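# Move the odd-colored relay into the black tray

## Task

Find the one relay among six whose button color differs from the rest, extract it, and set it in the black parts tray. No other relay may be left partly lifted or tilted. The relay must rest in the tray without the robot supporting it, and nothing the robot is touching at the end may settle more than about a fingernail's width once released.

## Robot and tools

ROBOT. Two FANUC CRX-5iA arms, left_arm and right_arm, each with six revolute joints and a parallel two-finger gripper (50 mm max opening). Bases in the scene frame: left_arm at (-0.034, +0.442, 0) m, quat_wxyz (+1.000, 0, 0, -0.027); right_arm at (-0.030, -0.329, 0) m, quat_wxyz (+0.998, 0, 0, -0.066). Scene frame: origin on the table top midway between the arms, +x out over the table, +z up, left_arm on the +y side. The names left/right do not mean image sides.

GRIPPER GEOMETRY. Fingers point along the gripper's +z and close along its x axis. end_effector_position is the midpoint between the pads; fingertips extend 17.5 mm past it. A flat block protrudes about 9 cm from the last joint's axis toward the gripper's -y and rotates with it, so watch its clearance. Turning only the last joint swings the pad midpoint around a 25 mm circle.

execute_actions. Argument actions is a list holding zero or one item. Empty list: no motion, just returns the state. An item with rows (1 to 15 rows) and optional steps (1 to 15, default 15) is a motion; each row lasts one control step of 1/30 s, and the final row repeats if steps exceed the row count. An item with only steps (up to 300) is a wait that sends nothing new. Optional pictures (boolean) toggles camera images; they are included by default.

ROW LAYOUT. One row covers both arms: 18 numbers, each in [-1, 1]. First 9 belong to left_arm, last 9 to right_arm. Per arm: six joint values (waist, shoulder, elbow, forearm roll, wrist pitch, wrist roll), then gripper position, force_limit, speed. Joint values are offsets, not poses: they are added to the joint angles printed in the most recent result that lists them (before any such result, and for later calls in the same reply, relative to the angles at the start of the action), never to the previous row. Scale: 1.0 equals 1.983 rad for waist and shoulder, 2.38 rad for elbow, 2.975 rad for the three wrist joints. Joint ranges (rad): waist ±3.491, shoulder ±3.140, elbow -1.187 to 4.328, forearm roll ±3.316, wrist pitch ±3.140, wrist roll ±3.927. A call pushing a joint more than 0.010 rad beyond its range is rejected and nothing moves; true ends may differ by 0.010 rad, and overshoot is clipped, reported by "joint sent to its limit" (absence of that line proves nothing). All zeros is not a hold: it returns the arm to the reference angles.

GRIPPER NUMBERS (absolute, not offsets). position: +1 fully open, about -0.65 pads touching, -1 to grip (closes until blocked). force_limit: -1 ≈ 20 N, 0 ≈ 102 N, +1 ≈ 185 N per pad (actual may be ~17 % higher). speed: -1 = 20 mm/s, 0 = 85, +1 = 150. To leave a gripper unchanged, resend its current three values; 0 is itself a command. New force or speed only applies after position changes by at least 0.01; to soften a grip, open first.

MOTION LIMITS. Joint target speeds cap at 2.62 (waist, shoulder), 3.14 (elbow), 3.93 (wrists) rad/s with 0.5 s acceleration, all joints of an arm synchronized. Targets stay within 0.805 / 0.966 / 1.21 rad of the measured angles, and an arm's targets are scaled back if they would place the gripper over 70 mm from where it is. So big moves need several calls. Between calls the arms continue toward the last row until they settle or a step is HELD.

RESULTS. State line: each gripper's end_effector_position (m) and end_effector_quat_wxyz in the scene frame; accuracy degrades at long reach. Joint positions (rad) and Joint velocities (rad/s), one block per arm in column order. object_status: 0 moving, 1 blocked while opening, 2 blocked while closing (a real grip), 3 reached requested opening or pads met (likely nothing held). Confirm 2 after gripping. position_measured in counts: opening ≈ (250 - counts) × 0.202 mm. "joint command not followed": clearance check altered joint targets; the rest of the row still ran. HELD marks steps whose row was partly or wholly not sent. Grips at force_limit -1 keep reporting 2 even if the object slips, and off-center grips on fixed objects weaken over time. Lost grips otherwise re-close automatically.

FAULTS. Joint load limits: 147 N m for waist, shoulder, elbow; 36.8 N m for the wrist joints (held weight counts). Reaching one, or 150 N external force anywhere on the arm, stops that arm 10 s and it yields. Motor heat from holding loads can trigger MOTOR HOT, then an OVER-TEMPERATURE FAULT brake. Avoid arm-to-arm collisions, drops, slams, hard pushes and anything leaving the table. Occasional disturbances may tug a held part or nudge loose items.

zoom_image: camera (cam_low, cam_left_wrist, cam_right_wrist) and region [x0, y0, x1, y1] in pixels, origin top-left, at most 504×504; all images are 672×504. Calibration (intrinsics, distortion, T_world_to_cam) is given per camera; wrist camera poses follow their arm's joints.

read_manual: optional section "licences"; returns license text only.

finished_scene: argument scene, the current scene number; ends and grades it irreversibly, so call only once the relay sits released in the tray and nothing else is disturbed.

Each tool is called after "Emit:" in YAML: its name, and indented under it one key for each argument.

## Session

Emit:
execute_actions:
  actions: []

Scene clock: 0.00 s of 5400.00 s.
left_arm: end_effector_position=(+0.3132, +0.6902, +0.3467) position_measured=3 object_status=3 end_effector_quat_wxyz=(-0.139, -0.528, +0.831, -0.110) | right_arm: end_effector_position=(+0.1676, -0.0784, +0.1737) position_measured=3 object_status=3 end_effector_quat_wxyz=(-0.007, -0.007, +1.000, -0.002)
Joint positions: left_arm=[ 1.099  0.181  0.31   0.074 -2.05   1.679] | right_arm=[ 1.461 -0.258 -0.441 -0.013 -1.396  0.258]
Joint velocities: left_arm=[-0.002 -0.001 -0.001  0.    -0.    -0.   ] | right_arm=[-0.001  0.    -0.    -0.     0.001  0.   ]

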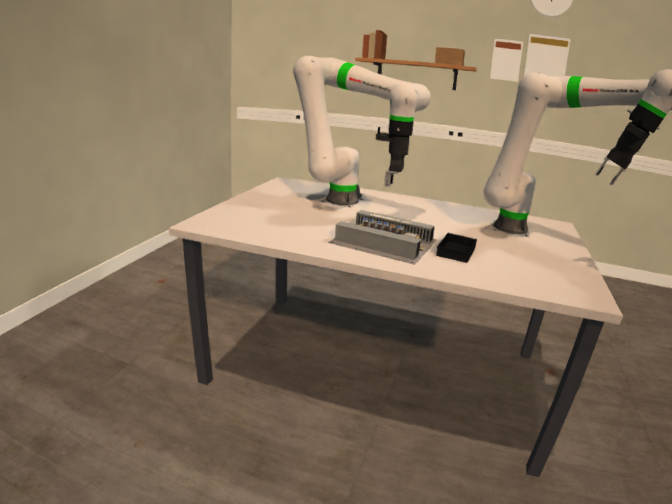

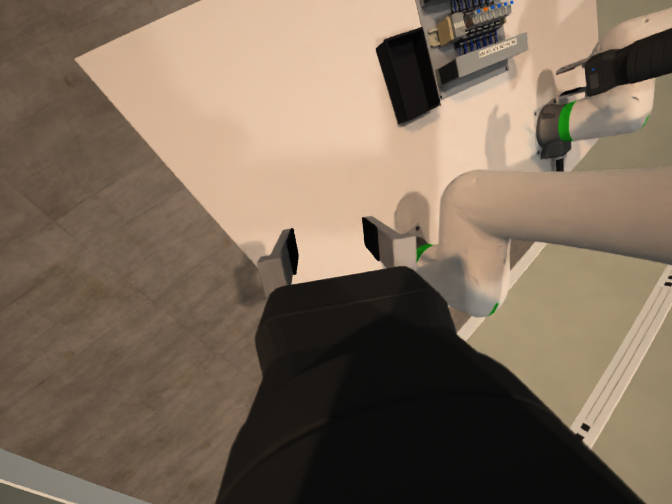

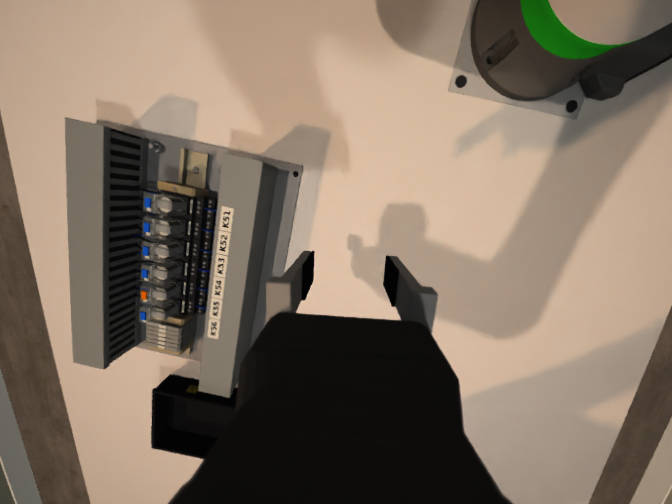

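Emit:
zoom_image:
  camera: "cam_right_wrist"
  region: [60, 130, 310, 400]

Emit:
zoom_image:
  camera: "cam_low"
  region: [320, 190, 490, 280]

Region (60, 130, 310, 400) of cam_right_wrist's 672x504 image, scaled by 1.867, with more detail than that image has; it fills the left 467 columns of this view, and the rest is white.

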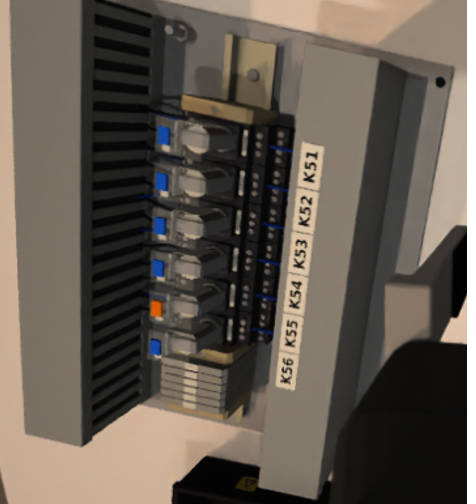

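Region (320, 190, 490, 280) of cam_low's 672x504 image, scaled by 2.965, with more detail than that image has; it fills the top 267 rows of this view, and the rest is white.

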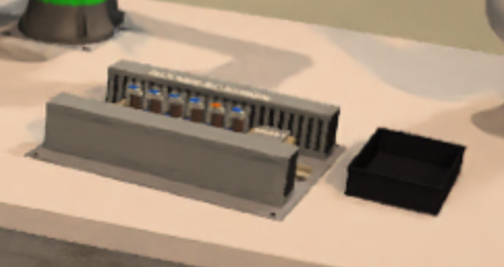

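Emit:
execute_actions:
  actions:
    - {"rows":[[0,0,0,0,0,0,1,0,0,-0.1997,0.238,0.2087,0.0044,-0.0056,0.0686,1,0,0]]}
  pictures: false

Emit:
execute_actions:
  actions:
    - {"steps":40}

Emit:
zoom_image:
  camera: "cam_right_wrist"
  region: [230, 130, 470, 330]

Scene clock: 22.23 s of 5400.00 s.
left_arm: end_effector_position=(+0.3132, +0.6902, +0.3467) position_measured=3 object_status=3 end_effector_quat_wxyz=(-0.139, -0.528, +0.831, -0.110) | right_arm: end_effector_position=(+0.3098, -0.0238, +0.1945) position_measured=3 object_status=3 end_effector_quat_wxyz=(-0.002, +0.062, +0.998, -0.000)
Joint positions: left_arm=[ 1.099  0.181  0.31   0.074 -2.05   1.679] | right_arm=[ 1.172  0.086 -0.079 -0.004 -1.409  0.406]
Joint velocities: left_arm=[-0.    -0.001 -0.001  0.     0.001 -0.   ] | right_arm=[-0.706  0.844  0.887  0.024 -0.03   0.362]
Steps of this call (steps 1 to 90: nothing new was sent; then 18.73 s passed at rest; steps 91 to 105: all 15 steps of this action). Readings (joint positions | what the end effector reports):
91: left_arm=[1.099 0.181 0.310 0.074 -2.050 1.679] | right_arm=[1.460 -0.258 -0.441 -0.013 -1.396 0.258] | left_arm position_measured=3 object_status=3 | right_arm position_measured=3 object_status=3
92: left_arm=[1.099 0.181 0.310 0.074 -2.050 1.679] | right_arm=[1.458 -0.255 -0.437 -0.013 -1.396 0.259] | left_arm position_measured=3 object_status=3 | right_arm position_measured=3 object_status=3
94: left_arm=[1.099 0.181 0.310 0.074 -2.050 1.679] | right_arm=[1.438 -0.231 -0.412 -0.013 -1.397 0.269] | left_arm position_measured=3 object_status=3 | right_arm position_measured=3 object_status=3
98: left_arm=[1.099 0.181 0.310 0.074 -2.050 1.679] | right_arm=[1.345 -0.121 -0.296 -0.009 -1.401 0.317] | left_arm position_measured=3 object_status=3 | right_arm position_measured=3 object_status=3
105: the state above

Scene clock: 23.57 s of 5400.00 s.
left_arm: end_effector_position=(+0.3132, +0.6902, +0.3467) position_measured=3 object_status=3 end_effector_quat_wxyz=(-0.139, -0.528, +0.831, -0.110) | right_arm: end_effector_position=(+0.3744, -0.0203, +0.1900) position_measured=3 object_status=3 end_effector_quat_wxyz=(-0.000, +0.088, +0.996, -0.000)
Joint positions: left_arm=[ 1.099  0.181  0.31   0.074 -2.05   1.679] | right_arm=[ 1.065  0.214  0.056  0.    -1.413  0.462]
Joint velocities: left_arm=[-0.     0.001  0.    -0.001 -0.001  0.   ] | right_arm=[-0.001  0.001 -0.    -0.     0.001 -0.   ]
Steps of this call (steps 1 to 30: the robot went on to your last target; steps 31 to 40: nothing new was sent). Readings (joint positions | what the end effector reports):
1: left_arm=[1.099 0.181 0.310 0.074 -2.050 1.679] | right_arm=[1.148 0.114 -0.049 -0.003 -1.410 0.419] | left_arm position_measured=3 object_status=3 | right_arm position_measured=3 object_status=3
2: left_arm=[1.099 0.181 0.310 0.074 -2.050 1.679] | right_arm=[1.125 0.142 -0.020 -0.002 -1.410 0.431] | left_arm position_measured=3 object_status=3 | right_arm position_measured=3 object_status=3
4: left_arm=[1.099 0.181 0.310 0.074 -2.050 1.679] | right_arm=[1.087 0.187 0.027 -0.001 -1.412 0.450] | left_arm position_measured=3 object_status=3 | right_arm position_measured=3 object_status=3
8: left_arm=[1.099 0.181 0.310 0.074 -2.050 1.679] | right_arm=[1.065 0.214 0.055 -0.000 -1.413 0.462] | left_arm position_measured=3 object_status=3 | right_arm position_measured=3 object_status=3
40: the state above
All arms were judged still, so your last target was given up. Only a new action makes them travel on or press farther. Fingers that are still opening or closing keep moving.
camera_calibration (this result's frames):
cam_right_wrist: T_world_to_cam=[[-0.98708, 0.146309, -0.0653153, 0.401537], [0.129828, 0.969238, 0.209097, -0.050217], [0.0938987, 0.197916, -0.975711, 0.299369], [0, 0, 0, 1]] pos_world=[0.374758, -0.0693258, 0.328824]

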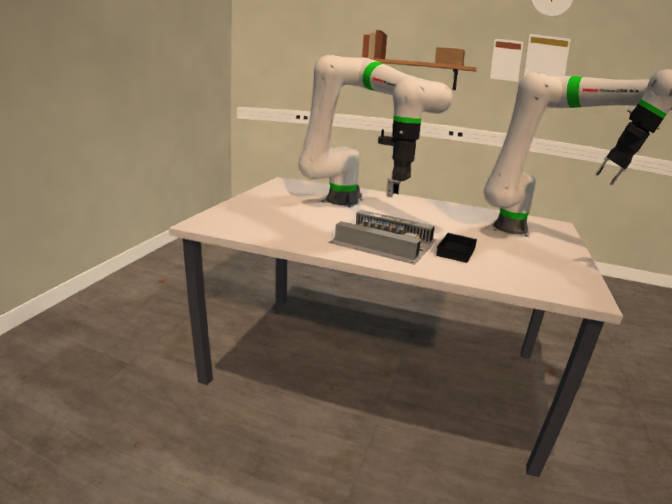

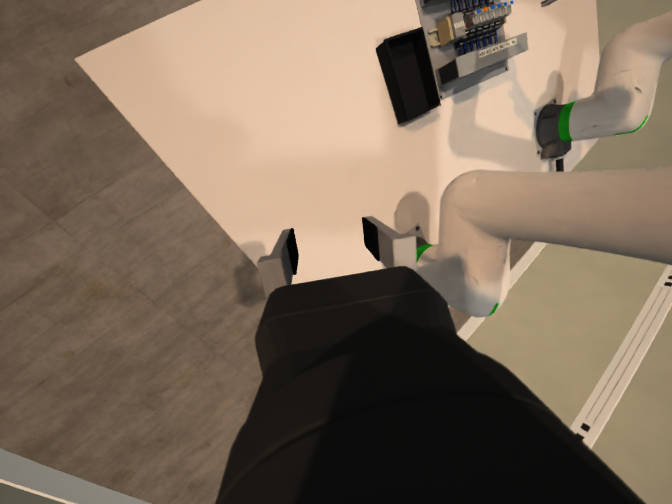

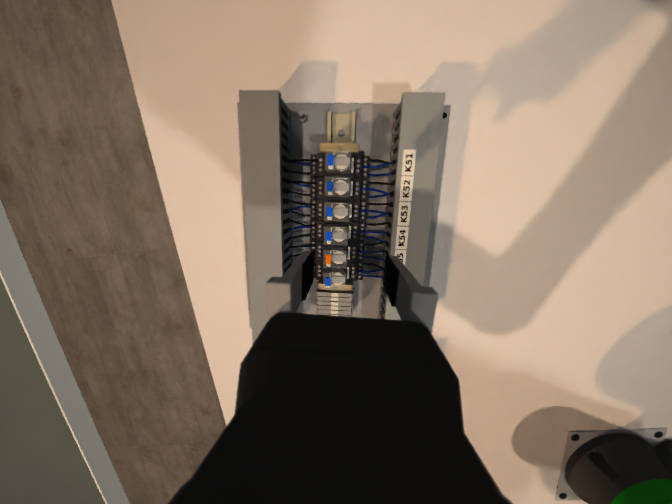

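Region (230, 130, 470, 330) of cam_right_wrist's 672x504 image, scaled by 2.100, with more detail than that image has.

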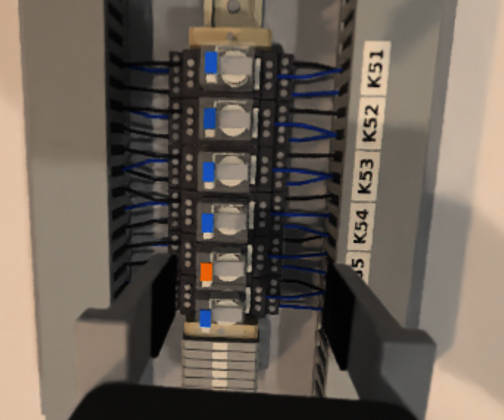

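Emit:
execute_actions:
  actions:
    - {"rows":[[0,0,0,0,0,0,1,0,0,-0.0121,0.0638,-0.0234,0,0.0613,0.0081,1,0,0]]}
  pictures: false

Emit:
execute_actions:
  actions:
    - {"steps":15}

Emit:
zoom_image:
  camera: "cam_right_wrist"
  region: [260, 180, 440, 330]

Emit:
zoom_image:
  camera: "cam_low"
  region: [350, 190, 440, 250]

Scene clock: 36.90 s of 5400.00 s.
left_arm: end_effector_position=(+0.3132, +0.6902, +0.3467) position_measured=3 object_status=3 end_effector_quat_wxyz=(-0.139, -0.528, +0.831, -0.110) | right_arm: end_effector_position=(+0.4011, -0.0061, +0.0999) position_measured=3 object_status=3 end_effector_quat_wxyz=(-0.000, +0.088, +0.996, -0.000)
Joint positions: left_arm=[ 1.099  0.181  0.31   0.074 -2.05   1.679] | right_arm=[ 1.041  0.34   0.    -0.    -1.231  0.486]
Joint velocities: left_arm=[-0.001  0.     0.001  0.    -0.001  0.   ] | right_arm=[-0.     0.     0.    -0.     0.001  0.   ]
Steps of this call (steps 1 to 90: nothing new was sent; then 9.83 s passed at rest; steps 91 to 105: all 15 steps of this action). Readings (joint positions | what the end effector reports):
91: left_arm=[1.099 0.181 0.310 0.074 -2.050 1.679] | right_arm=[1.064 0.214 0.056 0.000 -1.413 0.462] | left_arm position_measured=3 object_status=3 | right_arm position_measured=3 object_status=3
92: left_arm=[1.099 0.181 0.310 0.074 -2.050 1.679] | right_arm=[1.064 0.217 0.055 0.000 -1.408 0.462] | left_arm position_measured=3 object_status=3 | right_arm position_measured=3 object_status=3
94: left_arm=[1.099 0.181 0.310 0.074 -2.050 1.679] | right_arm=[1.059 0.241 0.044 0.000 -1.373 0.467] | left_arm position_measured=3 object_status=3 | right_arm position_measured=3 object_status=3
98: left_arm=[1.099 0.181 0.310 0.074 -2.050 1.679] | right_arm=[1.044 0.322 0.008 -0.000 -1.258 0.482] | left_arm position_measured=3 object_status=3 | right_arm position_measured=3 object_status=3
105: the state above

Scene clock: 37.40 s of 5400.00 s.
left_arm: end_effector_position=(+0.3132, +0.6902, +0.3467) position_measured=3 object_status=3 end_effector_quat_wxyz=(-0.139, -0.528, +0.831, -0.110) | right_arm: end_effector_position=(+0.4011, -0.0061, +0.0999) position_measured=3 object_status=3 end_effector_quat_wxyz=(-0.000, +0.088, +0.996, -0.000)
Joint positions: left_arm=[ 1.099  0.181  0.31   0.074 -2.05   1.679] | right_arm=[ 1.041  0.34  -0.    -0.    -1.231  0.486]
Joint velocities: left_arm=[ 0.001  0.001  0.    -0.001  0.001  0.   ] | right_arm=[0.001 0.    0.    0.    0.001 0.   ]
Steps of this call (steps 1 to 15: the robot went on to your last target). Readings (joint positions | what the end effector reports):
1: left_arm=[1.099 0.181 0.310 0.074 -2.050 1.679] | right_arm=[1.041 0.340 0.000 -0.000 -1.231 0.486] | left_arm position_measured=3 object_status=3 | right_arm position_measured=3 object_status=3
2: left_arm=[1.099 0.181 0.310 0.074 -2.050 1.679] | right_arm=[1.041 0.340 -0.000 -0.000 -1.231 0.486] | left_arm position_measured=3 object_status=3 | right_arm position_measured=3 object_status=3
4: left_arm=[1.099 0.181 0.310 0.074 -2.050 1.679] | right_arm=[1.041 0.340 -0.000 -0.000 -1.231 0.486] | left_arm position_measured=3 object_status=3 | right_arm position_measured=3 object_status=3
8: left_arm=[1.099 0.181 0.310 0.074 -2.050 1.679] | right_arm=[1.041 0.340 -0.000 -0.000 -1.231 0.486] | left_arm position_measured=3 object_status=3 | right_arm position_measured=3 object_status=3
15: the state above
All arms were judged still, so your last target was given up. Only a new action makes them travel on or press farther. Fingers that are still opening or closing keep moving.
camera_calibration (this result's frames):
cam_left_wrist: T_world_to_cam=[[-0.504139, -0.75196, 0.424735, 0.521573], [-0.754624, 0.622723, 0.206782, -0.268376], [-0.419983, -0.216268, -0.881386, 0.741446], [0, 0, 0, 1]] pos_world=[0.371817, 0.719677, 0.487466]
cam_right_wrist: T_world_to_cam=[[-0.98709, 0.14623, -0.0653402, 0.419928], [0.129733, 0.969223, 0.209228, -0.048635], [0.0939245, 0.19805, -0.975682, 0.206195], [0, 0, 0, 1]] pos_world=[0.401449, -0.0551047, 0.238795]

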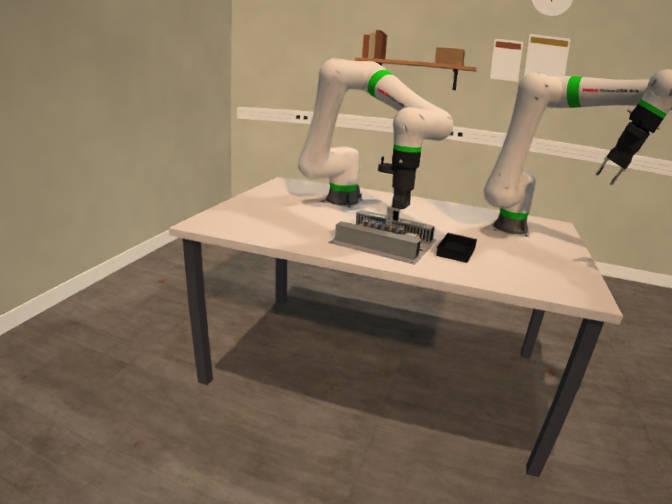

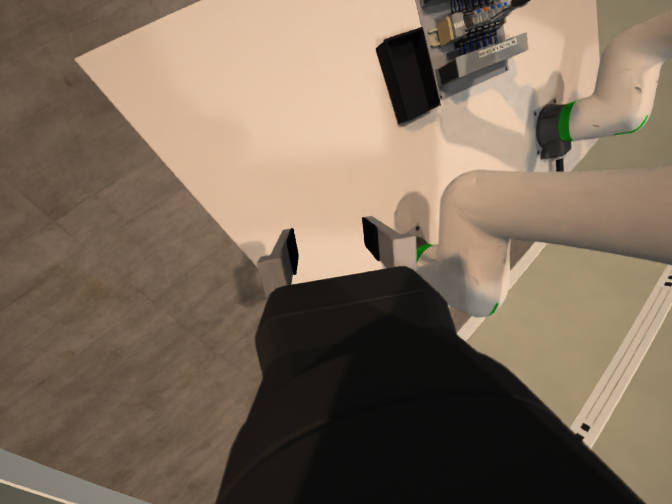

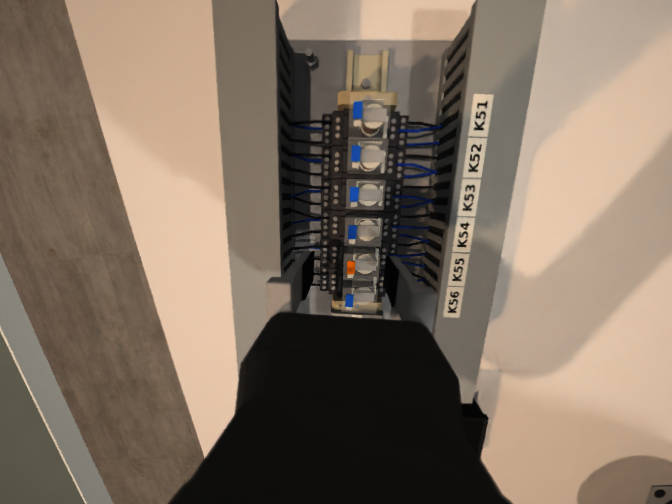

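Region (260, 180, 440, 330) of cam_right_wrist's 672x504 image, scaled by 2.800, with more detail than that image has.

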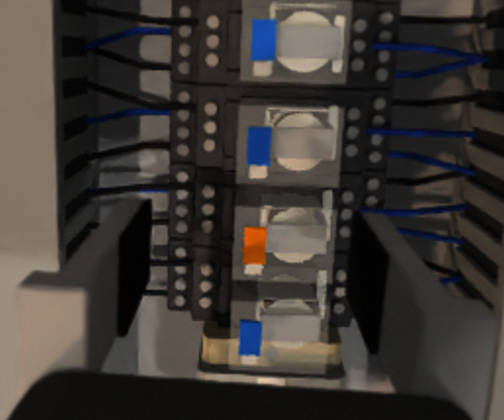

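Region (350, 190, 440, 250) of cam_low's 672x504 image, scaled by 5.600, with more detail than that image has.

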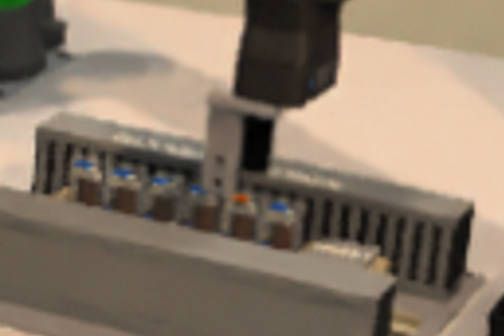

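Emit:
execute_actions:
  actions:
    - {"rows":[[0,0,0,0,0,0,1,0,0,0.008,0.0003,-0.0143,0,0.0116,-0.0053,0.7,0,0]]}

Emit:
zoom_image:
  camera: "cam_right_wrist"
  region: [260, 180, 440, 330]

Scene clock: 51.50 s of 5400.00 s.
left_arm: end_effector_position=(+0.3132, +0.6902, +0.3467) position_measured=3 object_status=3 end_effector_quat_wxyz=(-0.139, -0.528, +0.831, -0.110) | right_arm: end_effector_position=(+0.3925, -0.0032, +0.0860) position_measured=48 object_status=3 end_effector_quat_wxyz=(-0.000, +0.088, +0.996, -0.000)
Joint positions: left_arm=[ 1.099  0.181  0.31   0.074 -2.05   1.679] | right_arm=[ 1.056  0.341 -0.034 -0.    -1.196  0.47 ]
Joint velocities: left_arm=[-0.    -0.001 -0.001 -0.    -0.     0.   ] | right_arm=[ 0.     0.001  0.    -0.001 -0.001  0.   ]
Steps of this call (steps 1 to 90: nothing new was sent; then 10.60 s passed at rest; steps 91 to 105: all 15 steps of this action). Readings (joint positions | what the end effector reports):
91: left_arm=[1.099 0.181 0.310 0.074 -2.050 1.679] | right_arm=[1.041 0.340 -0.000 0.000 -1.231 0.486] | left_arm position_measured=3 object_status=3 | right_arm position_measured=9 object_status=0
92: left_arm=[1.099 0.181 0.310 0.074 -2.050 1.679] | right_arm=[1.042 0.340 -0.004 0.000 -1.227 0.485] | left_arm position_measured=3 object_status=3 | right_arm position_measured=23 object_status=0
94: left_arm=[1.099 0.181 0.310 0.074 -2.050 1.679] | right_arm=[1.052 0.340 -0.026 0.000 -1.205 0.474] | left_arm position_measured=3 object_status=3 | right_arm position_measured=46 object_status=0
98: left_arm=[1.099 0.181 0.310 0.074 -2.050 1.679] | right_arm=[1.056 0.341 -0.034 0.000 -1.196 0.470] | left_arm position_measured=3 object_status=3 | right_arm position_measured=48 object_status=0
105: the state above
camera_calibration (this result's frames):
cam_left_wrist: T_world_to_cam=[[-0.504139, -0.75196, 0.424735, 0.521572], [-0.754624, 0.622723, 0.206782, -0.268376], [-0.419983, -0.216268, -0.881386, 0.741446], [0, 0, 0, 1]] pos_world=[0.371817, 0.719677, 0.487466]
cam_right_wrist: T_world_to_cam=[[-0.987105, 0.146135, -0.0653374, 0.410132], [0.129644, 0.969243, 0.209188, -0.047331], [0.0938975, 0.19802, -0.97569, 0.192805], [0, 0, 0, 1]] pos_world=[0.392875, -0.0522383, 0.224816]

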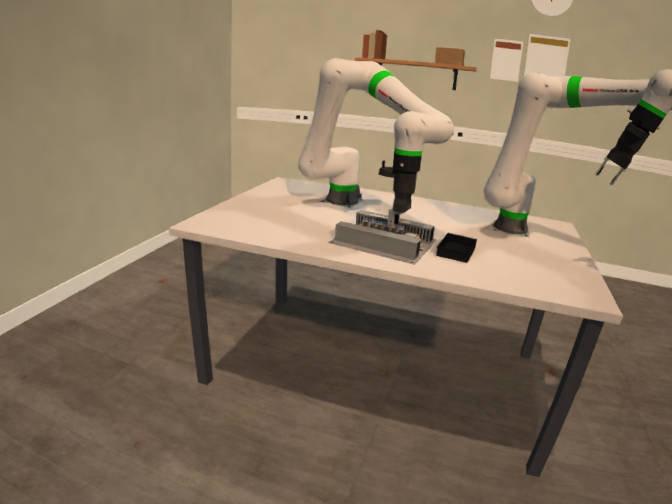

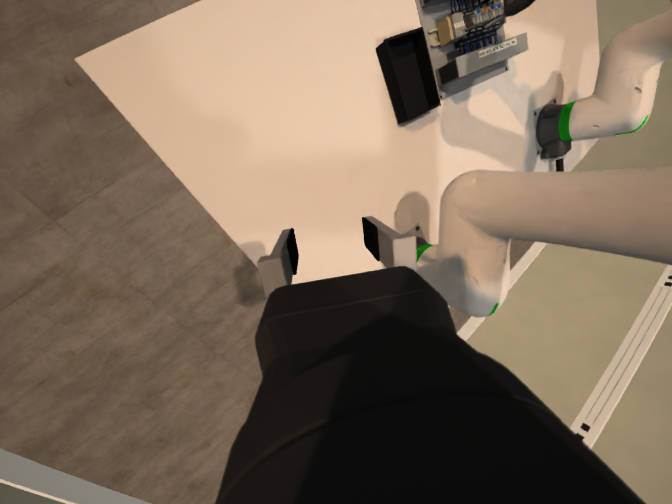

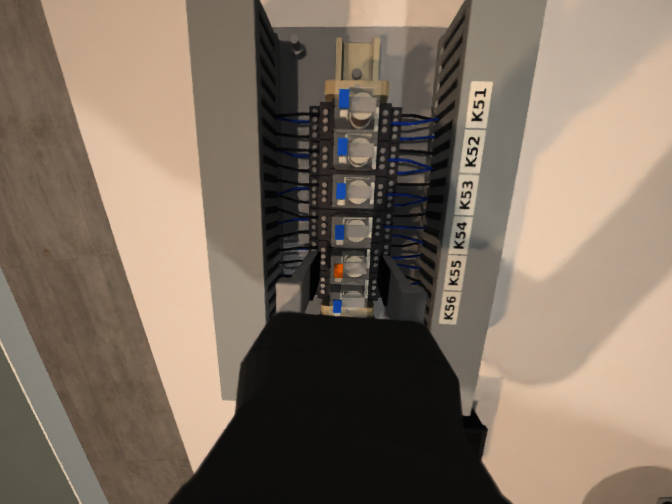

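Region (260, 180, 440, 330) of cam_right_wrist's 672x504 image, scaled by 2.800, with more detail than that image has.

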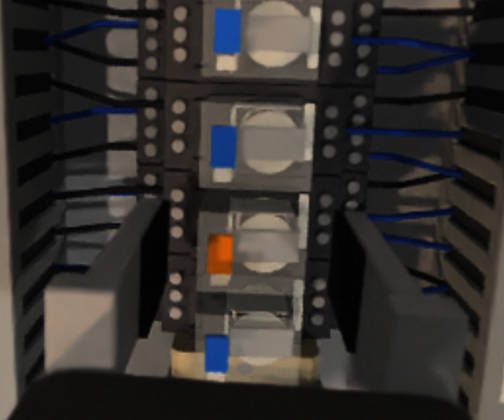

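Emit:
execute_actions:
  actions:
    - {"rows":[[0,0,0,0,0,0,1,0,0,0,0.0104,-0.0116,0,0.0162,0,0.7,0,0]]}
  pictures: false

Emit:
execute_actions:
  actions:
    - {"rows":[[0,0,0,0,0,0,1,0,0,0,0,0,0,0,0,-1,-0.4,-0.5]]}

Emit:
zoom_image:
  camera: "cam_right_wrist"
  region: [260, 180, 440, 330]

Scene clock: 57.33 s of 5400.00 s.
left_arm: end_effector_position=(+0.3132, +0.6902, +0.3467) position_measured=3 object_status=3 end_effector_quat_wxyz=(-0.139, -0.528, +0.831, -0.110) | right_arm: end_effector_position=(+0.3924, -0.0034, +0.0638) position_measured=48 object_status=3 end_effector_quat_wxyz=(-0.000, +0.088, +0.996, -0.000)
Joint positions: left_arm=[ 1.099  0.181  0.31   0.074 -2.05   1.679] | right_arm=[ 1.056  0.362 -0.062 -0.    -1.148  0.47 ]
Joint velocities: left_arm=[-0.  0.  0.  0. -0.  0.] | right_arm=[ 0.    -0.001 -0.     0.     0.001  0.   ]
Steps of this call (steps 1 to 15: the robot went on to your last target; steps 16 to 90: nothing new was sent; then 2.33 s passed at rest; steps 91 to 105: all 15 steps of this action). Readings (joint positions | what the end effector reports):
91: left_arm=[1.099 0.181 0.310 0.074 -2.050 1.679] | right_arm=[1.056 0.341 -0.034 -0.000 -1.196 0.470] | left_arm position_measured=3 object_status=3 | right_arm position_measured=48 object_status=3
92: left_arm=[1.099 0.181 0.310 0.074 -2.050 1.679] | right_arm=[1.056 0.343 -0.037 -0.000 -1.191 0.470] | left_arm position_measured=3 object_status=3 | right_arm position_measured=48 object_status=3
94: left_arm=[1.099 0.181 0.310 0.074 -2.050 1.679] | right_arm=[1.056 0.355 -0.054 -0.000 -1.162 0.470] | left_arm position_measured=3 object_status=3 | right_arm position_measured=48 object_status=3
98: left_arm=[1.099 0.181 0.310 0.074 -2.050 1.679] | right_arm=[1.056 0.362 -0.062 -0.000 -1.148 0.470] | left_arm position_measured=3 object_status=3 | right_arm position_measured=48 object_status=3
105: the state above

Scene clock: 57.83 s of 5400.00 s.
left_arm: end_effector_position=(+0.3132, +0.6902, +0.3467) position_measured=3 object_status=3 end_effector_quat_wxyz=(-0.139, -0.528, +0.831, -0.110) | right_arm: end_effector_position=(+0.3924, -0.0033, +0.0638) position_measured=118 object_status=2 end_effector_quat_wxyz=(-0.000, +0.088, +0.996, -0.000)
Joint positions: left_arm=[ 1.099  0.181  0.31   0.074 -2.05   1.679] | right_arm=[ 1.056  0.362 -0.062 -0.    -1.148  0.47 ]
Joint velocities: left_arm=[-0.001  0.     0.001 -0.    -0.     0.   ] | right_arm=[ 0.001  0.001  0.     0.     0.002 -0.   ]
Steps of this call (steps 1 to 15: all 15 steps of this action). Readings (joint positions | what the end effector reports):
1: left_arm=[1.099 0.181 0.310 0.074 -2.050 1.679] | right_arm=[1.056 0.362 -0.062 -0.000 -1.148 0.470] | left_arm position_measured=3 object_status=3 | right_arm position_measured=52 object_status=0
2: left_arm=[1.099 0.181 0.310 0.074 -2.050 1.679] | right_arm=[1.056 0.362 -0.062 -0.000 -1.148 0.470] | left_arm position_measured=3 object_status=3 | right_arm position_measured=60 object_status=0
4: left_arm=[1.099 0.181 0.310 0.074 -2.050 1.679] | right_arm=[1.056 0.362 -0.062 -0.000 -1.148 0.470] | left_arm position_measured=3 object_status=3 | right_arm position_measured=78 object_status=0
8: left_arm=[1.099 0.181 0.310 0.074 -2.050 1.679] | right_arm=[1.056 0.362 -0.062 -0.000 -1.148 0.470] | left_arm position_measured=3 object_status=3 | right_arm position_measured=112 object_status=0
15: the state above
camera_calibration (this result's frames):
cam_right_wrist: T_world_to_cam=[[-0.987125, 0.146045, -0.0652264, 0.408577], [0.129597, 0.969293, 0.208987, -0.0425766], [0.093745, 0.197844, -0.975741, 0.171315], [0, 0, 0, 1]] pos_world=[0.392775, -0.0522951, 0.202707]

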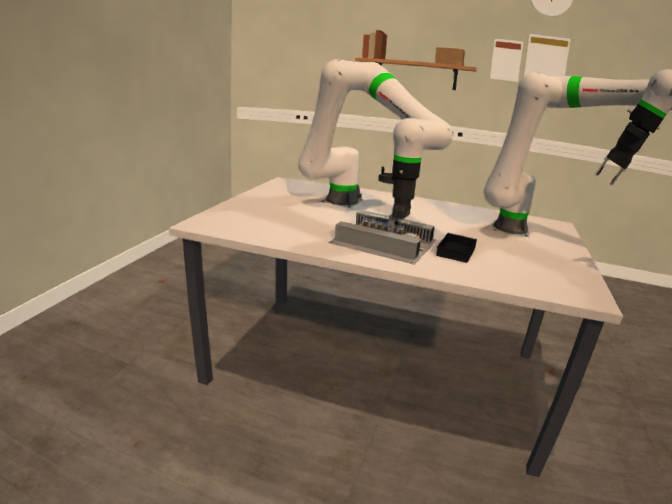

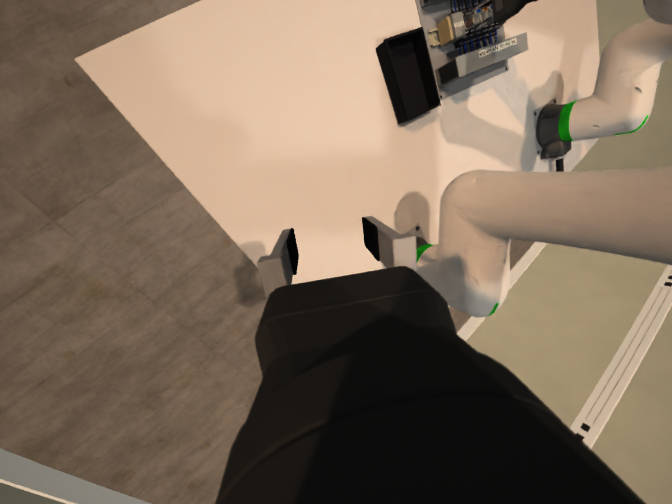

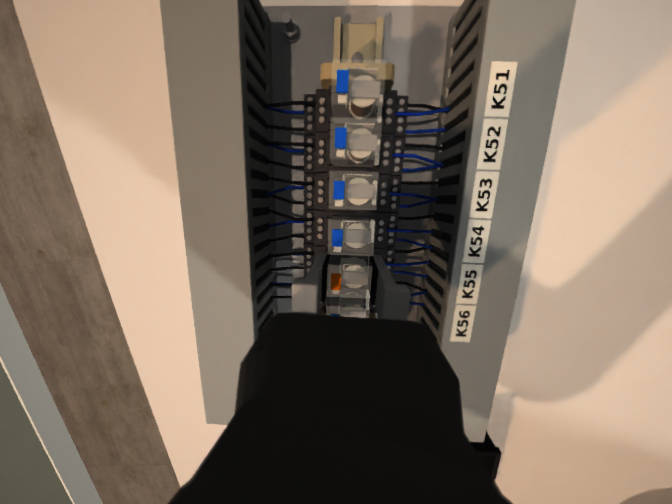

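Region (260, 180, 440, 330) of cam_right_wrist's 672x504 image, scaled by 2.800, with more detail than that image has.

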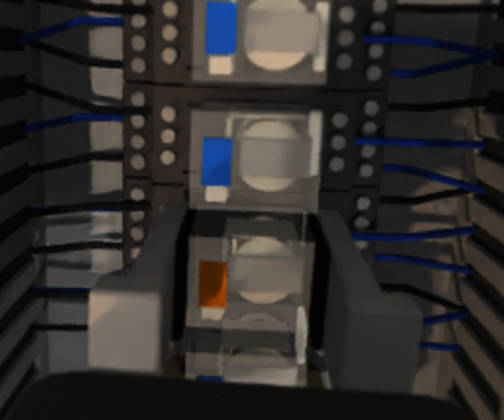

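Pull up gradually.

Emit:
execute_actions:
  actions:
    - {"rows":[[0,0,0,0,0,0,1,0,0,0,-0.001,0.0012,0,-0.0016,0,-1,-0.4,-0.5],[0,0,0,0,0,0,1,0,0,0,-0.0021,0.0023,0,-0.0032,0,-1,-0.4,-0.5],[0,0,0,0,0,0,1,0,0,0,-0.0031,0.0035,0,-0.0049,0,-1,-0.4,-0.5],[0,0,0,0,0,0,1,0,0,0,-0.0042,0.0046,0,-0.0065,0,-1,-0.4,-0.5],[0,0,0,0,0,0,1,0,0,0,-0.0052,0.0058,0,-0.0081,0,-1,-0.4,-0.5],[0,0,0,0,0,0,1,0,0,0,-0.0062,0.007,0,-0.0097,0,-1,-0.4,-0.5],[0,0,0,0,0,0,1,0,0,0,-0.0078,0.0087,0,-0.0122,0,-1,-0.4,-0.5],[0,0,0,0,0,0,1,0,0,0,-0.0104,0.0116,0,-0.0162,0,-1,-0.4,-0.5]]}

Scene clock: 66.10 s of 5400.00 s.
left_arm: end_effector_position=(+0.3132, +0.6902, +0.3467) position_measured=3 object_status=3 end_effector_quat_wxyz=(-0.139, -0.528, +0.831, -0.110) | right_arm: end_effector_position=(+0.3926, -0.0032, +0.0861) position_measured=118 object_status=2 end_effector_quat_wxyz=(+0.000, +0.088, +0.996, -0.000)
Joint positions: left_arm=[ 1.099  0.181  0.31   0.074 -2.05   1.679] | right_arm=[ 1.056  0.341 -0.034  0.    -1.196  0.47 ]
Joint velocities: left_arm=[-0.001 -0.001 -0.001  0.     0.001 -0.   ] | right_arm=[ 0.001  0.001  0.    -0.001  0.001 -0.   ]
Steps of this call (steps 1 to 15: the robot went on to your last target; steps 16 to 90: nothing new was sent; then 4.77 s passed at rest; steps 91 to 105: all 15 steps of this action). Readings (joint positions | what the end effector reports):
91: left_arm=[1.099 0.181 0.310 0.074 -2.050 1.679] | right_arm=[1.056 0.362 -0.062 -0.000 -1.148 0.470] | left_arm position_measured=3 object_status=3 | right_arm position_measured=118 object_status=2
92: left_arm=[1.099 0.181 0.310 0.074 -2.050 1.679] | right_arm=[1.056 0.361 -0.061 -0.000 -1.150 0.470] | left_arm position_measured=3 object_status=3 | right_arm position_measured=118 object_status=2
94: left_arm=[1.099 0.181 0.310 0.074 -2.050 1.679] | right_arm=[1.056 0.358 -0.056 -0.000 -1.159 0.470] | left_arm position_measured=3 object_status=3 | right_arm position_measured=118 object_status=2
98: left_arm=[1.099 0.181 0.310 0.074 -2.050 1.679] | right_arm=[1.056 0.349 -0.044 -0.000 -1.179 0.470] | left_arm position_measured=3 object_status=3 | right_arm position_measured=118 object_status=2
105: the state above
camera_calibration (this result's frames):
cam_left_wrist: T_world_to_cam=[[-0.504139, -0.751961, 0.424734, 0.521573], [-0.754624, 0.622723, 0.206782, -0.268376], [-0.419983, -0.216268, -0.881386, 0.741446], [0, 0, 0, 1]] pos_world=[0.371817, 0.719677, 0.487466]
cam_right_wrist: T_world_to_cam=[[-0.987097, 0.146092, -0.0655463, 0.410204], [0.129549, 0.969231, 0.209304, -0.0473472], [0.0941072, 0.198112, -0.975651, 0.192816], [0, 0, 0, 1]] pos_world=[0.392899, -0.0522363, 0.224919]

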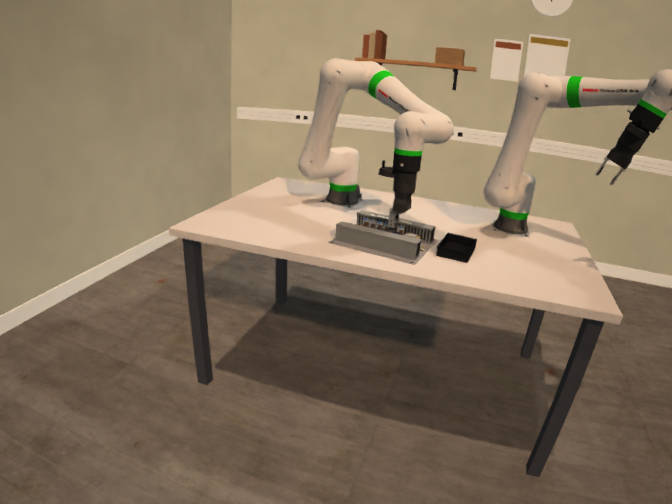

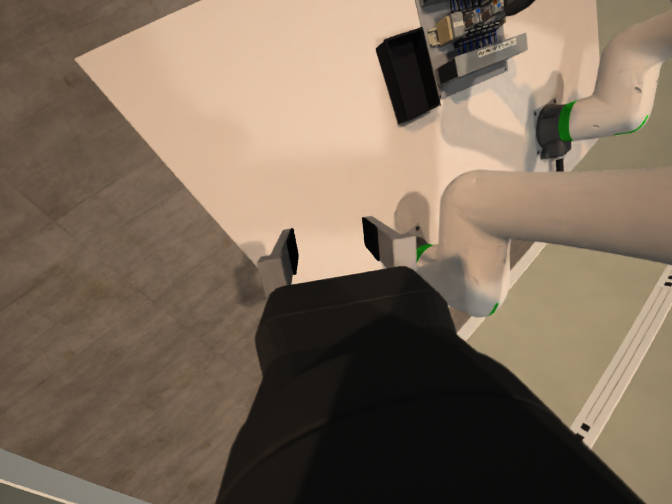

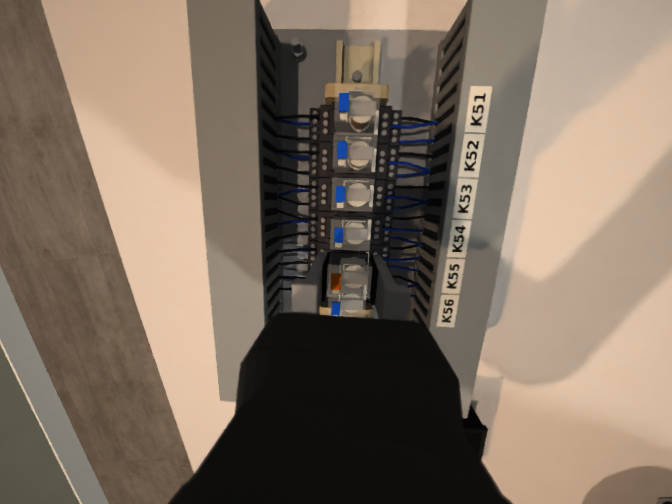

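Emit:
execute_actions:
  actions:
    - {"rows":[[0,0,0,0,0,0,1,0,0,0,-0.0205,0.0331,0,-0.0402,0,-1,-0.4,-0.5]]}
  pictures: false

Emit:
execute_actions:
  actions:
    - {"rows":[[0,0,0,0,0,0,1,0,0,0.109,0.21,0.2372,0,-0.0496,-0.0723,-1,-0.4,-0.5]]}
  pictures: false

Emit:
execute_actions:
  actions:
    - {"steps":15}

Emit:
zoom_image:
  camera: "cam_low"
  region: [350, 180, 500, 270]

Scene clock: 83.03 s of 5400.00 s.
left_arm: end_effector_position=(+0.3132, +0.6902, +0.3467) position_measured=3 object_status=3 end_effector_quat_wxyz=(-0.139, -0.528, +0.831, -0.110) | right_arm: end_effector_position=(+0.3926, -0.0032, +0.1402) position_measured=118 object_status=2 end_effector_quat_wxyz=(+0.000, +0.088, +0.996, -0.000)
Joint positions: left_arm=[ 1.099  0.181  0.31   0.074 -2.05   1.679] | right_arm=[ 1.056  0.3    0.045  0.    -1.316  0.47 ]
Joint velocities: left_arm=[ 0.001 -0.001 -0.     0.001 -0.     0.   ] | right_arm=[ 0.001  0.001 -0.001 -0.001 -0.001 -0.   ]
Steps of this call (steps 1 to 15: the robot went on to your last target; steps 16 to 90: nothing new was sent; then 13.43 s passed at rest; steps 91 to 105: all 15 steps of this action). Readings (joint positions | what the end effector reports):
91: left_arm=[1.099 0.181 0.310 0.074 -2.050 1.679] | right_arm=[1.056 0.341 -0.034 -0.000 -1.197 0.470] | left_arm position_measured=3 object_status=3 | right_arm position_measured=118 object_status=2
92: left_arm=[1.099 0.181 0.310 0.074 -2.050 1.679] | right_arm=[1.056 0.340 -0.031 -0.000 -1.202 0.470] | left_arm position_measured=3 object_status=3 | right_arm position_measured=118 object_status=2
94: left_arm=[1.099 0.181 0.310 0.074 -2.050 1.679] | right_arm=[1.056 0.328 -0.007 -0.000 -1.237 0.470] | left_arm position_measured=3 object_status=3 | right_arm position_measured=118 object_status=2
98: left_arm=[1.099 0.181 0.310 0.074 -2.050 1.679] | right_arm=[1.056 0.300 0.044 0.000 -1.314 0.470] | left_arm position_measured=3 object_status=3 | right_arm position_measured=118 object_status=2
105: the state above

Scene clock: 83.53 s of 5400.00 s.
left_arm: end_effector_position=(+0.3132, +0.6902, +0.3467) position_measured=3 object_status=3 end_effector_quat_wxyz=(-0.139, -0.528, +0.831, -0.110) | right_arm: end_effector_position=(+0.3899, +0.1613, +0.1323) position_measured=118 object_status=2 end_effector_quat_wxyz=(+0.000, +0.088, +0.996, +0.000)
Joint positions: left_arm=[ 1.099  0.181  0.31   0.074 -2.05   1.679] | right_arm=[ 1.209  0.594  0.444  0.    -1.42   0.318]
Joint velocities: left_arm=[-0.001 -0.001  0.001 -0.     0.001  0.001] | right_arm=[ 0.39   0.755  1.019 -0.    -0.266 -0.386]
Steps of this call (steps 1 to 15: all 15 steps of this action). Readings (joint positions | what the end effector reports):
1: left_arm=[1.099 0.181 0.310 0.074 -2.050 1.679] | right_arm=[1.057 0.300 0.045 0.000 -1.316 0.470] | left_arm position_measured=3 object_status=3 | right_arm position_measured=118 object_status=2
2: left_arm=[1.099 0.181 0.310 0.074 -2.050 1.679] | right_arm=[1.058 0.303 0.049 0.000 -1.317 0.469] | left_arm position_measured=3 object_status=3 | right_arm position_measured=118 object_status=2
4: left_arm=[1.099 0.181 0.310 0.074 -2.050 1.679] | right_arm=[1.069 0.324 0.078 0.000 -1.324 0.458] | left_arm position_measured=3 object_status=3 | right_arm position_measured=118 object_status=2
8: left_arm=[1.099 0.181 0.310 0.074 -2.050 1.679] | right_arm=[1.117 0.417 0.204 0.000 -1.357 0.410] | left_arm position_measured=3 object_status=3 | right_arm position_measured=118 object_status=2
15: the state above

Scene clock: 84.03 s of 5400.00 s.
left_arm: end_effector_position=(+0.3132, +0.6902, +0.3467) position_measured=3 object_status=3 end_effector_quat_wxyz=(-0.139, -0.528, +0.831, -0.110) | right_arm: end_effector_position=(+0.3740, +0.2254, +0.1204) position_measured=118 object_status=2 end_effector_quat_wxyz=(+0.000, +0.087, +0.996, +0.000)
Joint positions: left_arm=[ 1.099  0.181  0.31   0.074 -2.05   1.679] | right_arm=[ 1.273  0.716  0.609  0.    -1.463  0.255]
Joint velocities: left_arm=[ 0.     0.001 -0.    -0.    -0.002 -0.   ] | right_arm=[ 0.001 -0.     0.    -0.001  0.001  0.   ]
Steps of this call (steps 1 to 15: the robot went on to your last target). Readings (joint positions | what the end effector reports):
1: left_arm=[1.099 0.181 0.310 0.074 -2.050 1.679] | right_arm=[1.222 0.620 0.478 0.000 -1.429 0.305] | left_arm position_measured=3 object_status=3 | right_arm position_measured=118 object_status=2
2: left_arm=[1.099 0.181 0.310 0.074 -2.050 1.679] | right_arm=[1.236 0.645 0.512 0.000 -1.438 0.292] | left_arm position_measured=3 object_status=3 | right_arm position_measured=118 object_status=2
4: left_arm=[1.099 0.181 0.310 0.074 -2.050 1.679] | right_arm=[1.258 0.687 0.569 0.000 -1.453 0.270] | left_arm position_measured=3 object_status=3 | right_arm position_measured=118 object_status=2
8: left_arm=[1.099 0.181 0.310 0.074 -2.050 1.679] | right_arm=[1.273 0.716 0.609 0.000 -1.463 0.255] | left_arm position_measured=3 object_status=3 | right_arm position_measured=118 object_status=2
15: the state above
camera_calibration (this result's frames):
cam_right_wrist: T_world_to_cam=[[-0.98723, 0.145113, -0.0657259, 0.36107], [0.128496, 0.969245, 0.209889, -0.273453], [0.0941621, 0.198763, -0.975514, 0.182548], [0, 0, 0, 1]] pos_world=[0.374407, 0.176363, 0.259205]

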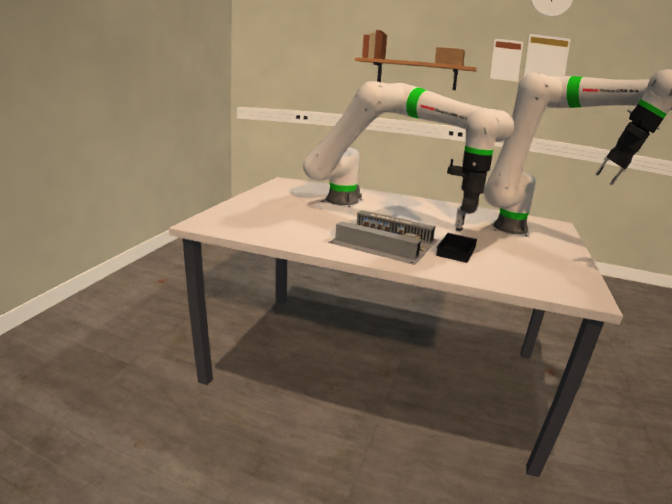

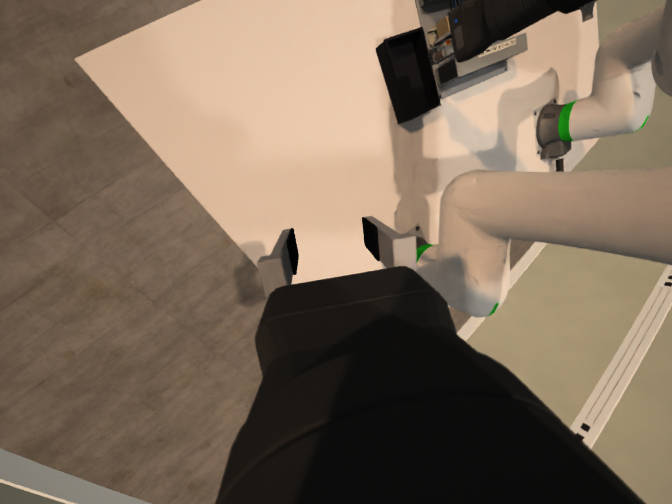

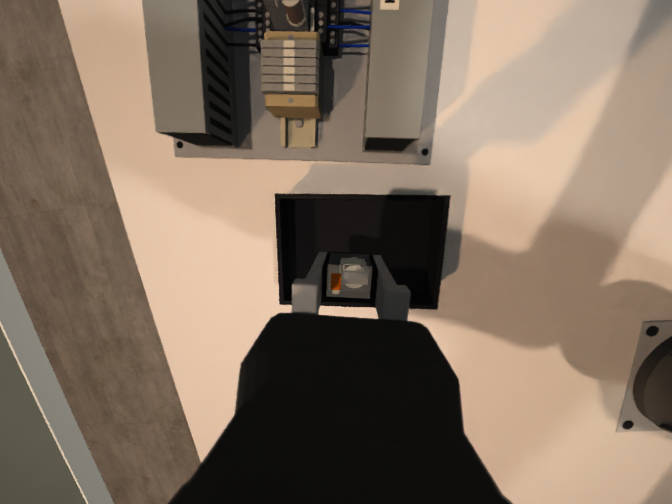

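Region (350, 180, 500, 270) of cam_low's 672x504 image, scaled by 3.360, with more detail than that image has; it fills the top 302 rows of this view, and the rest is white.

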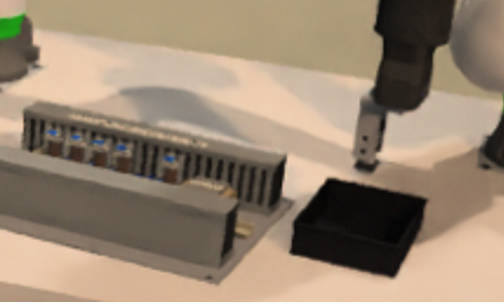

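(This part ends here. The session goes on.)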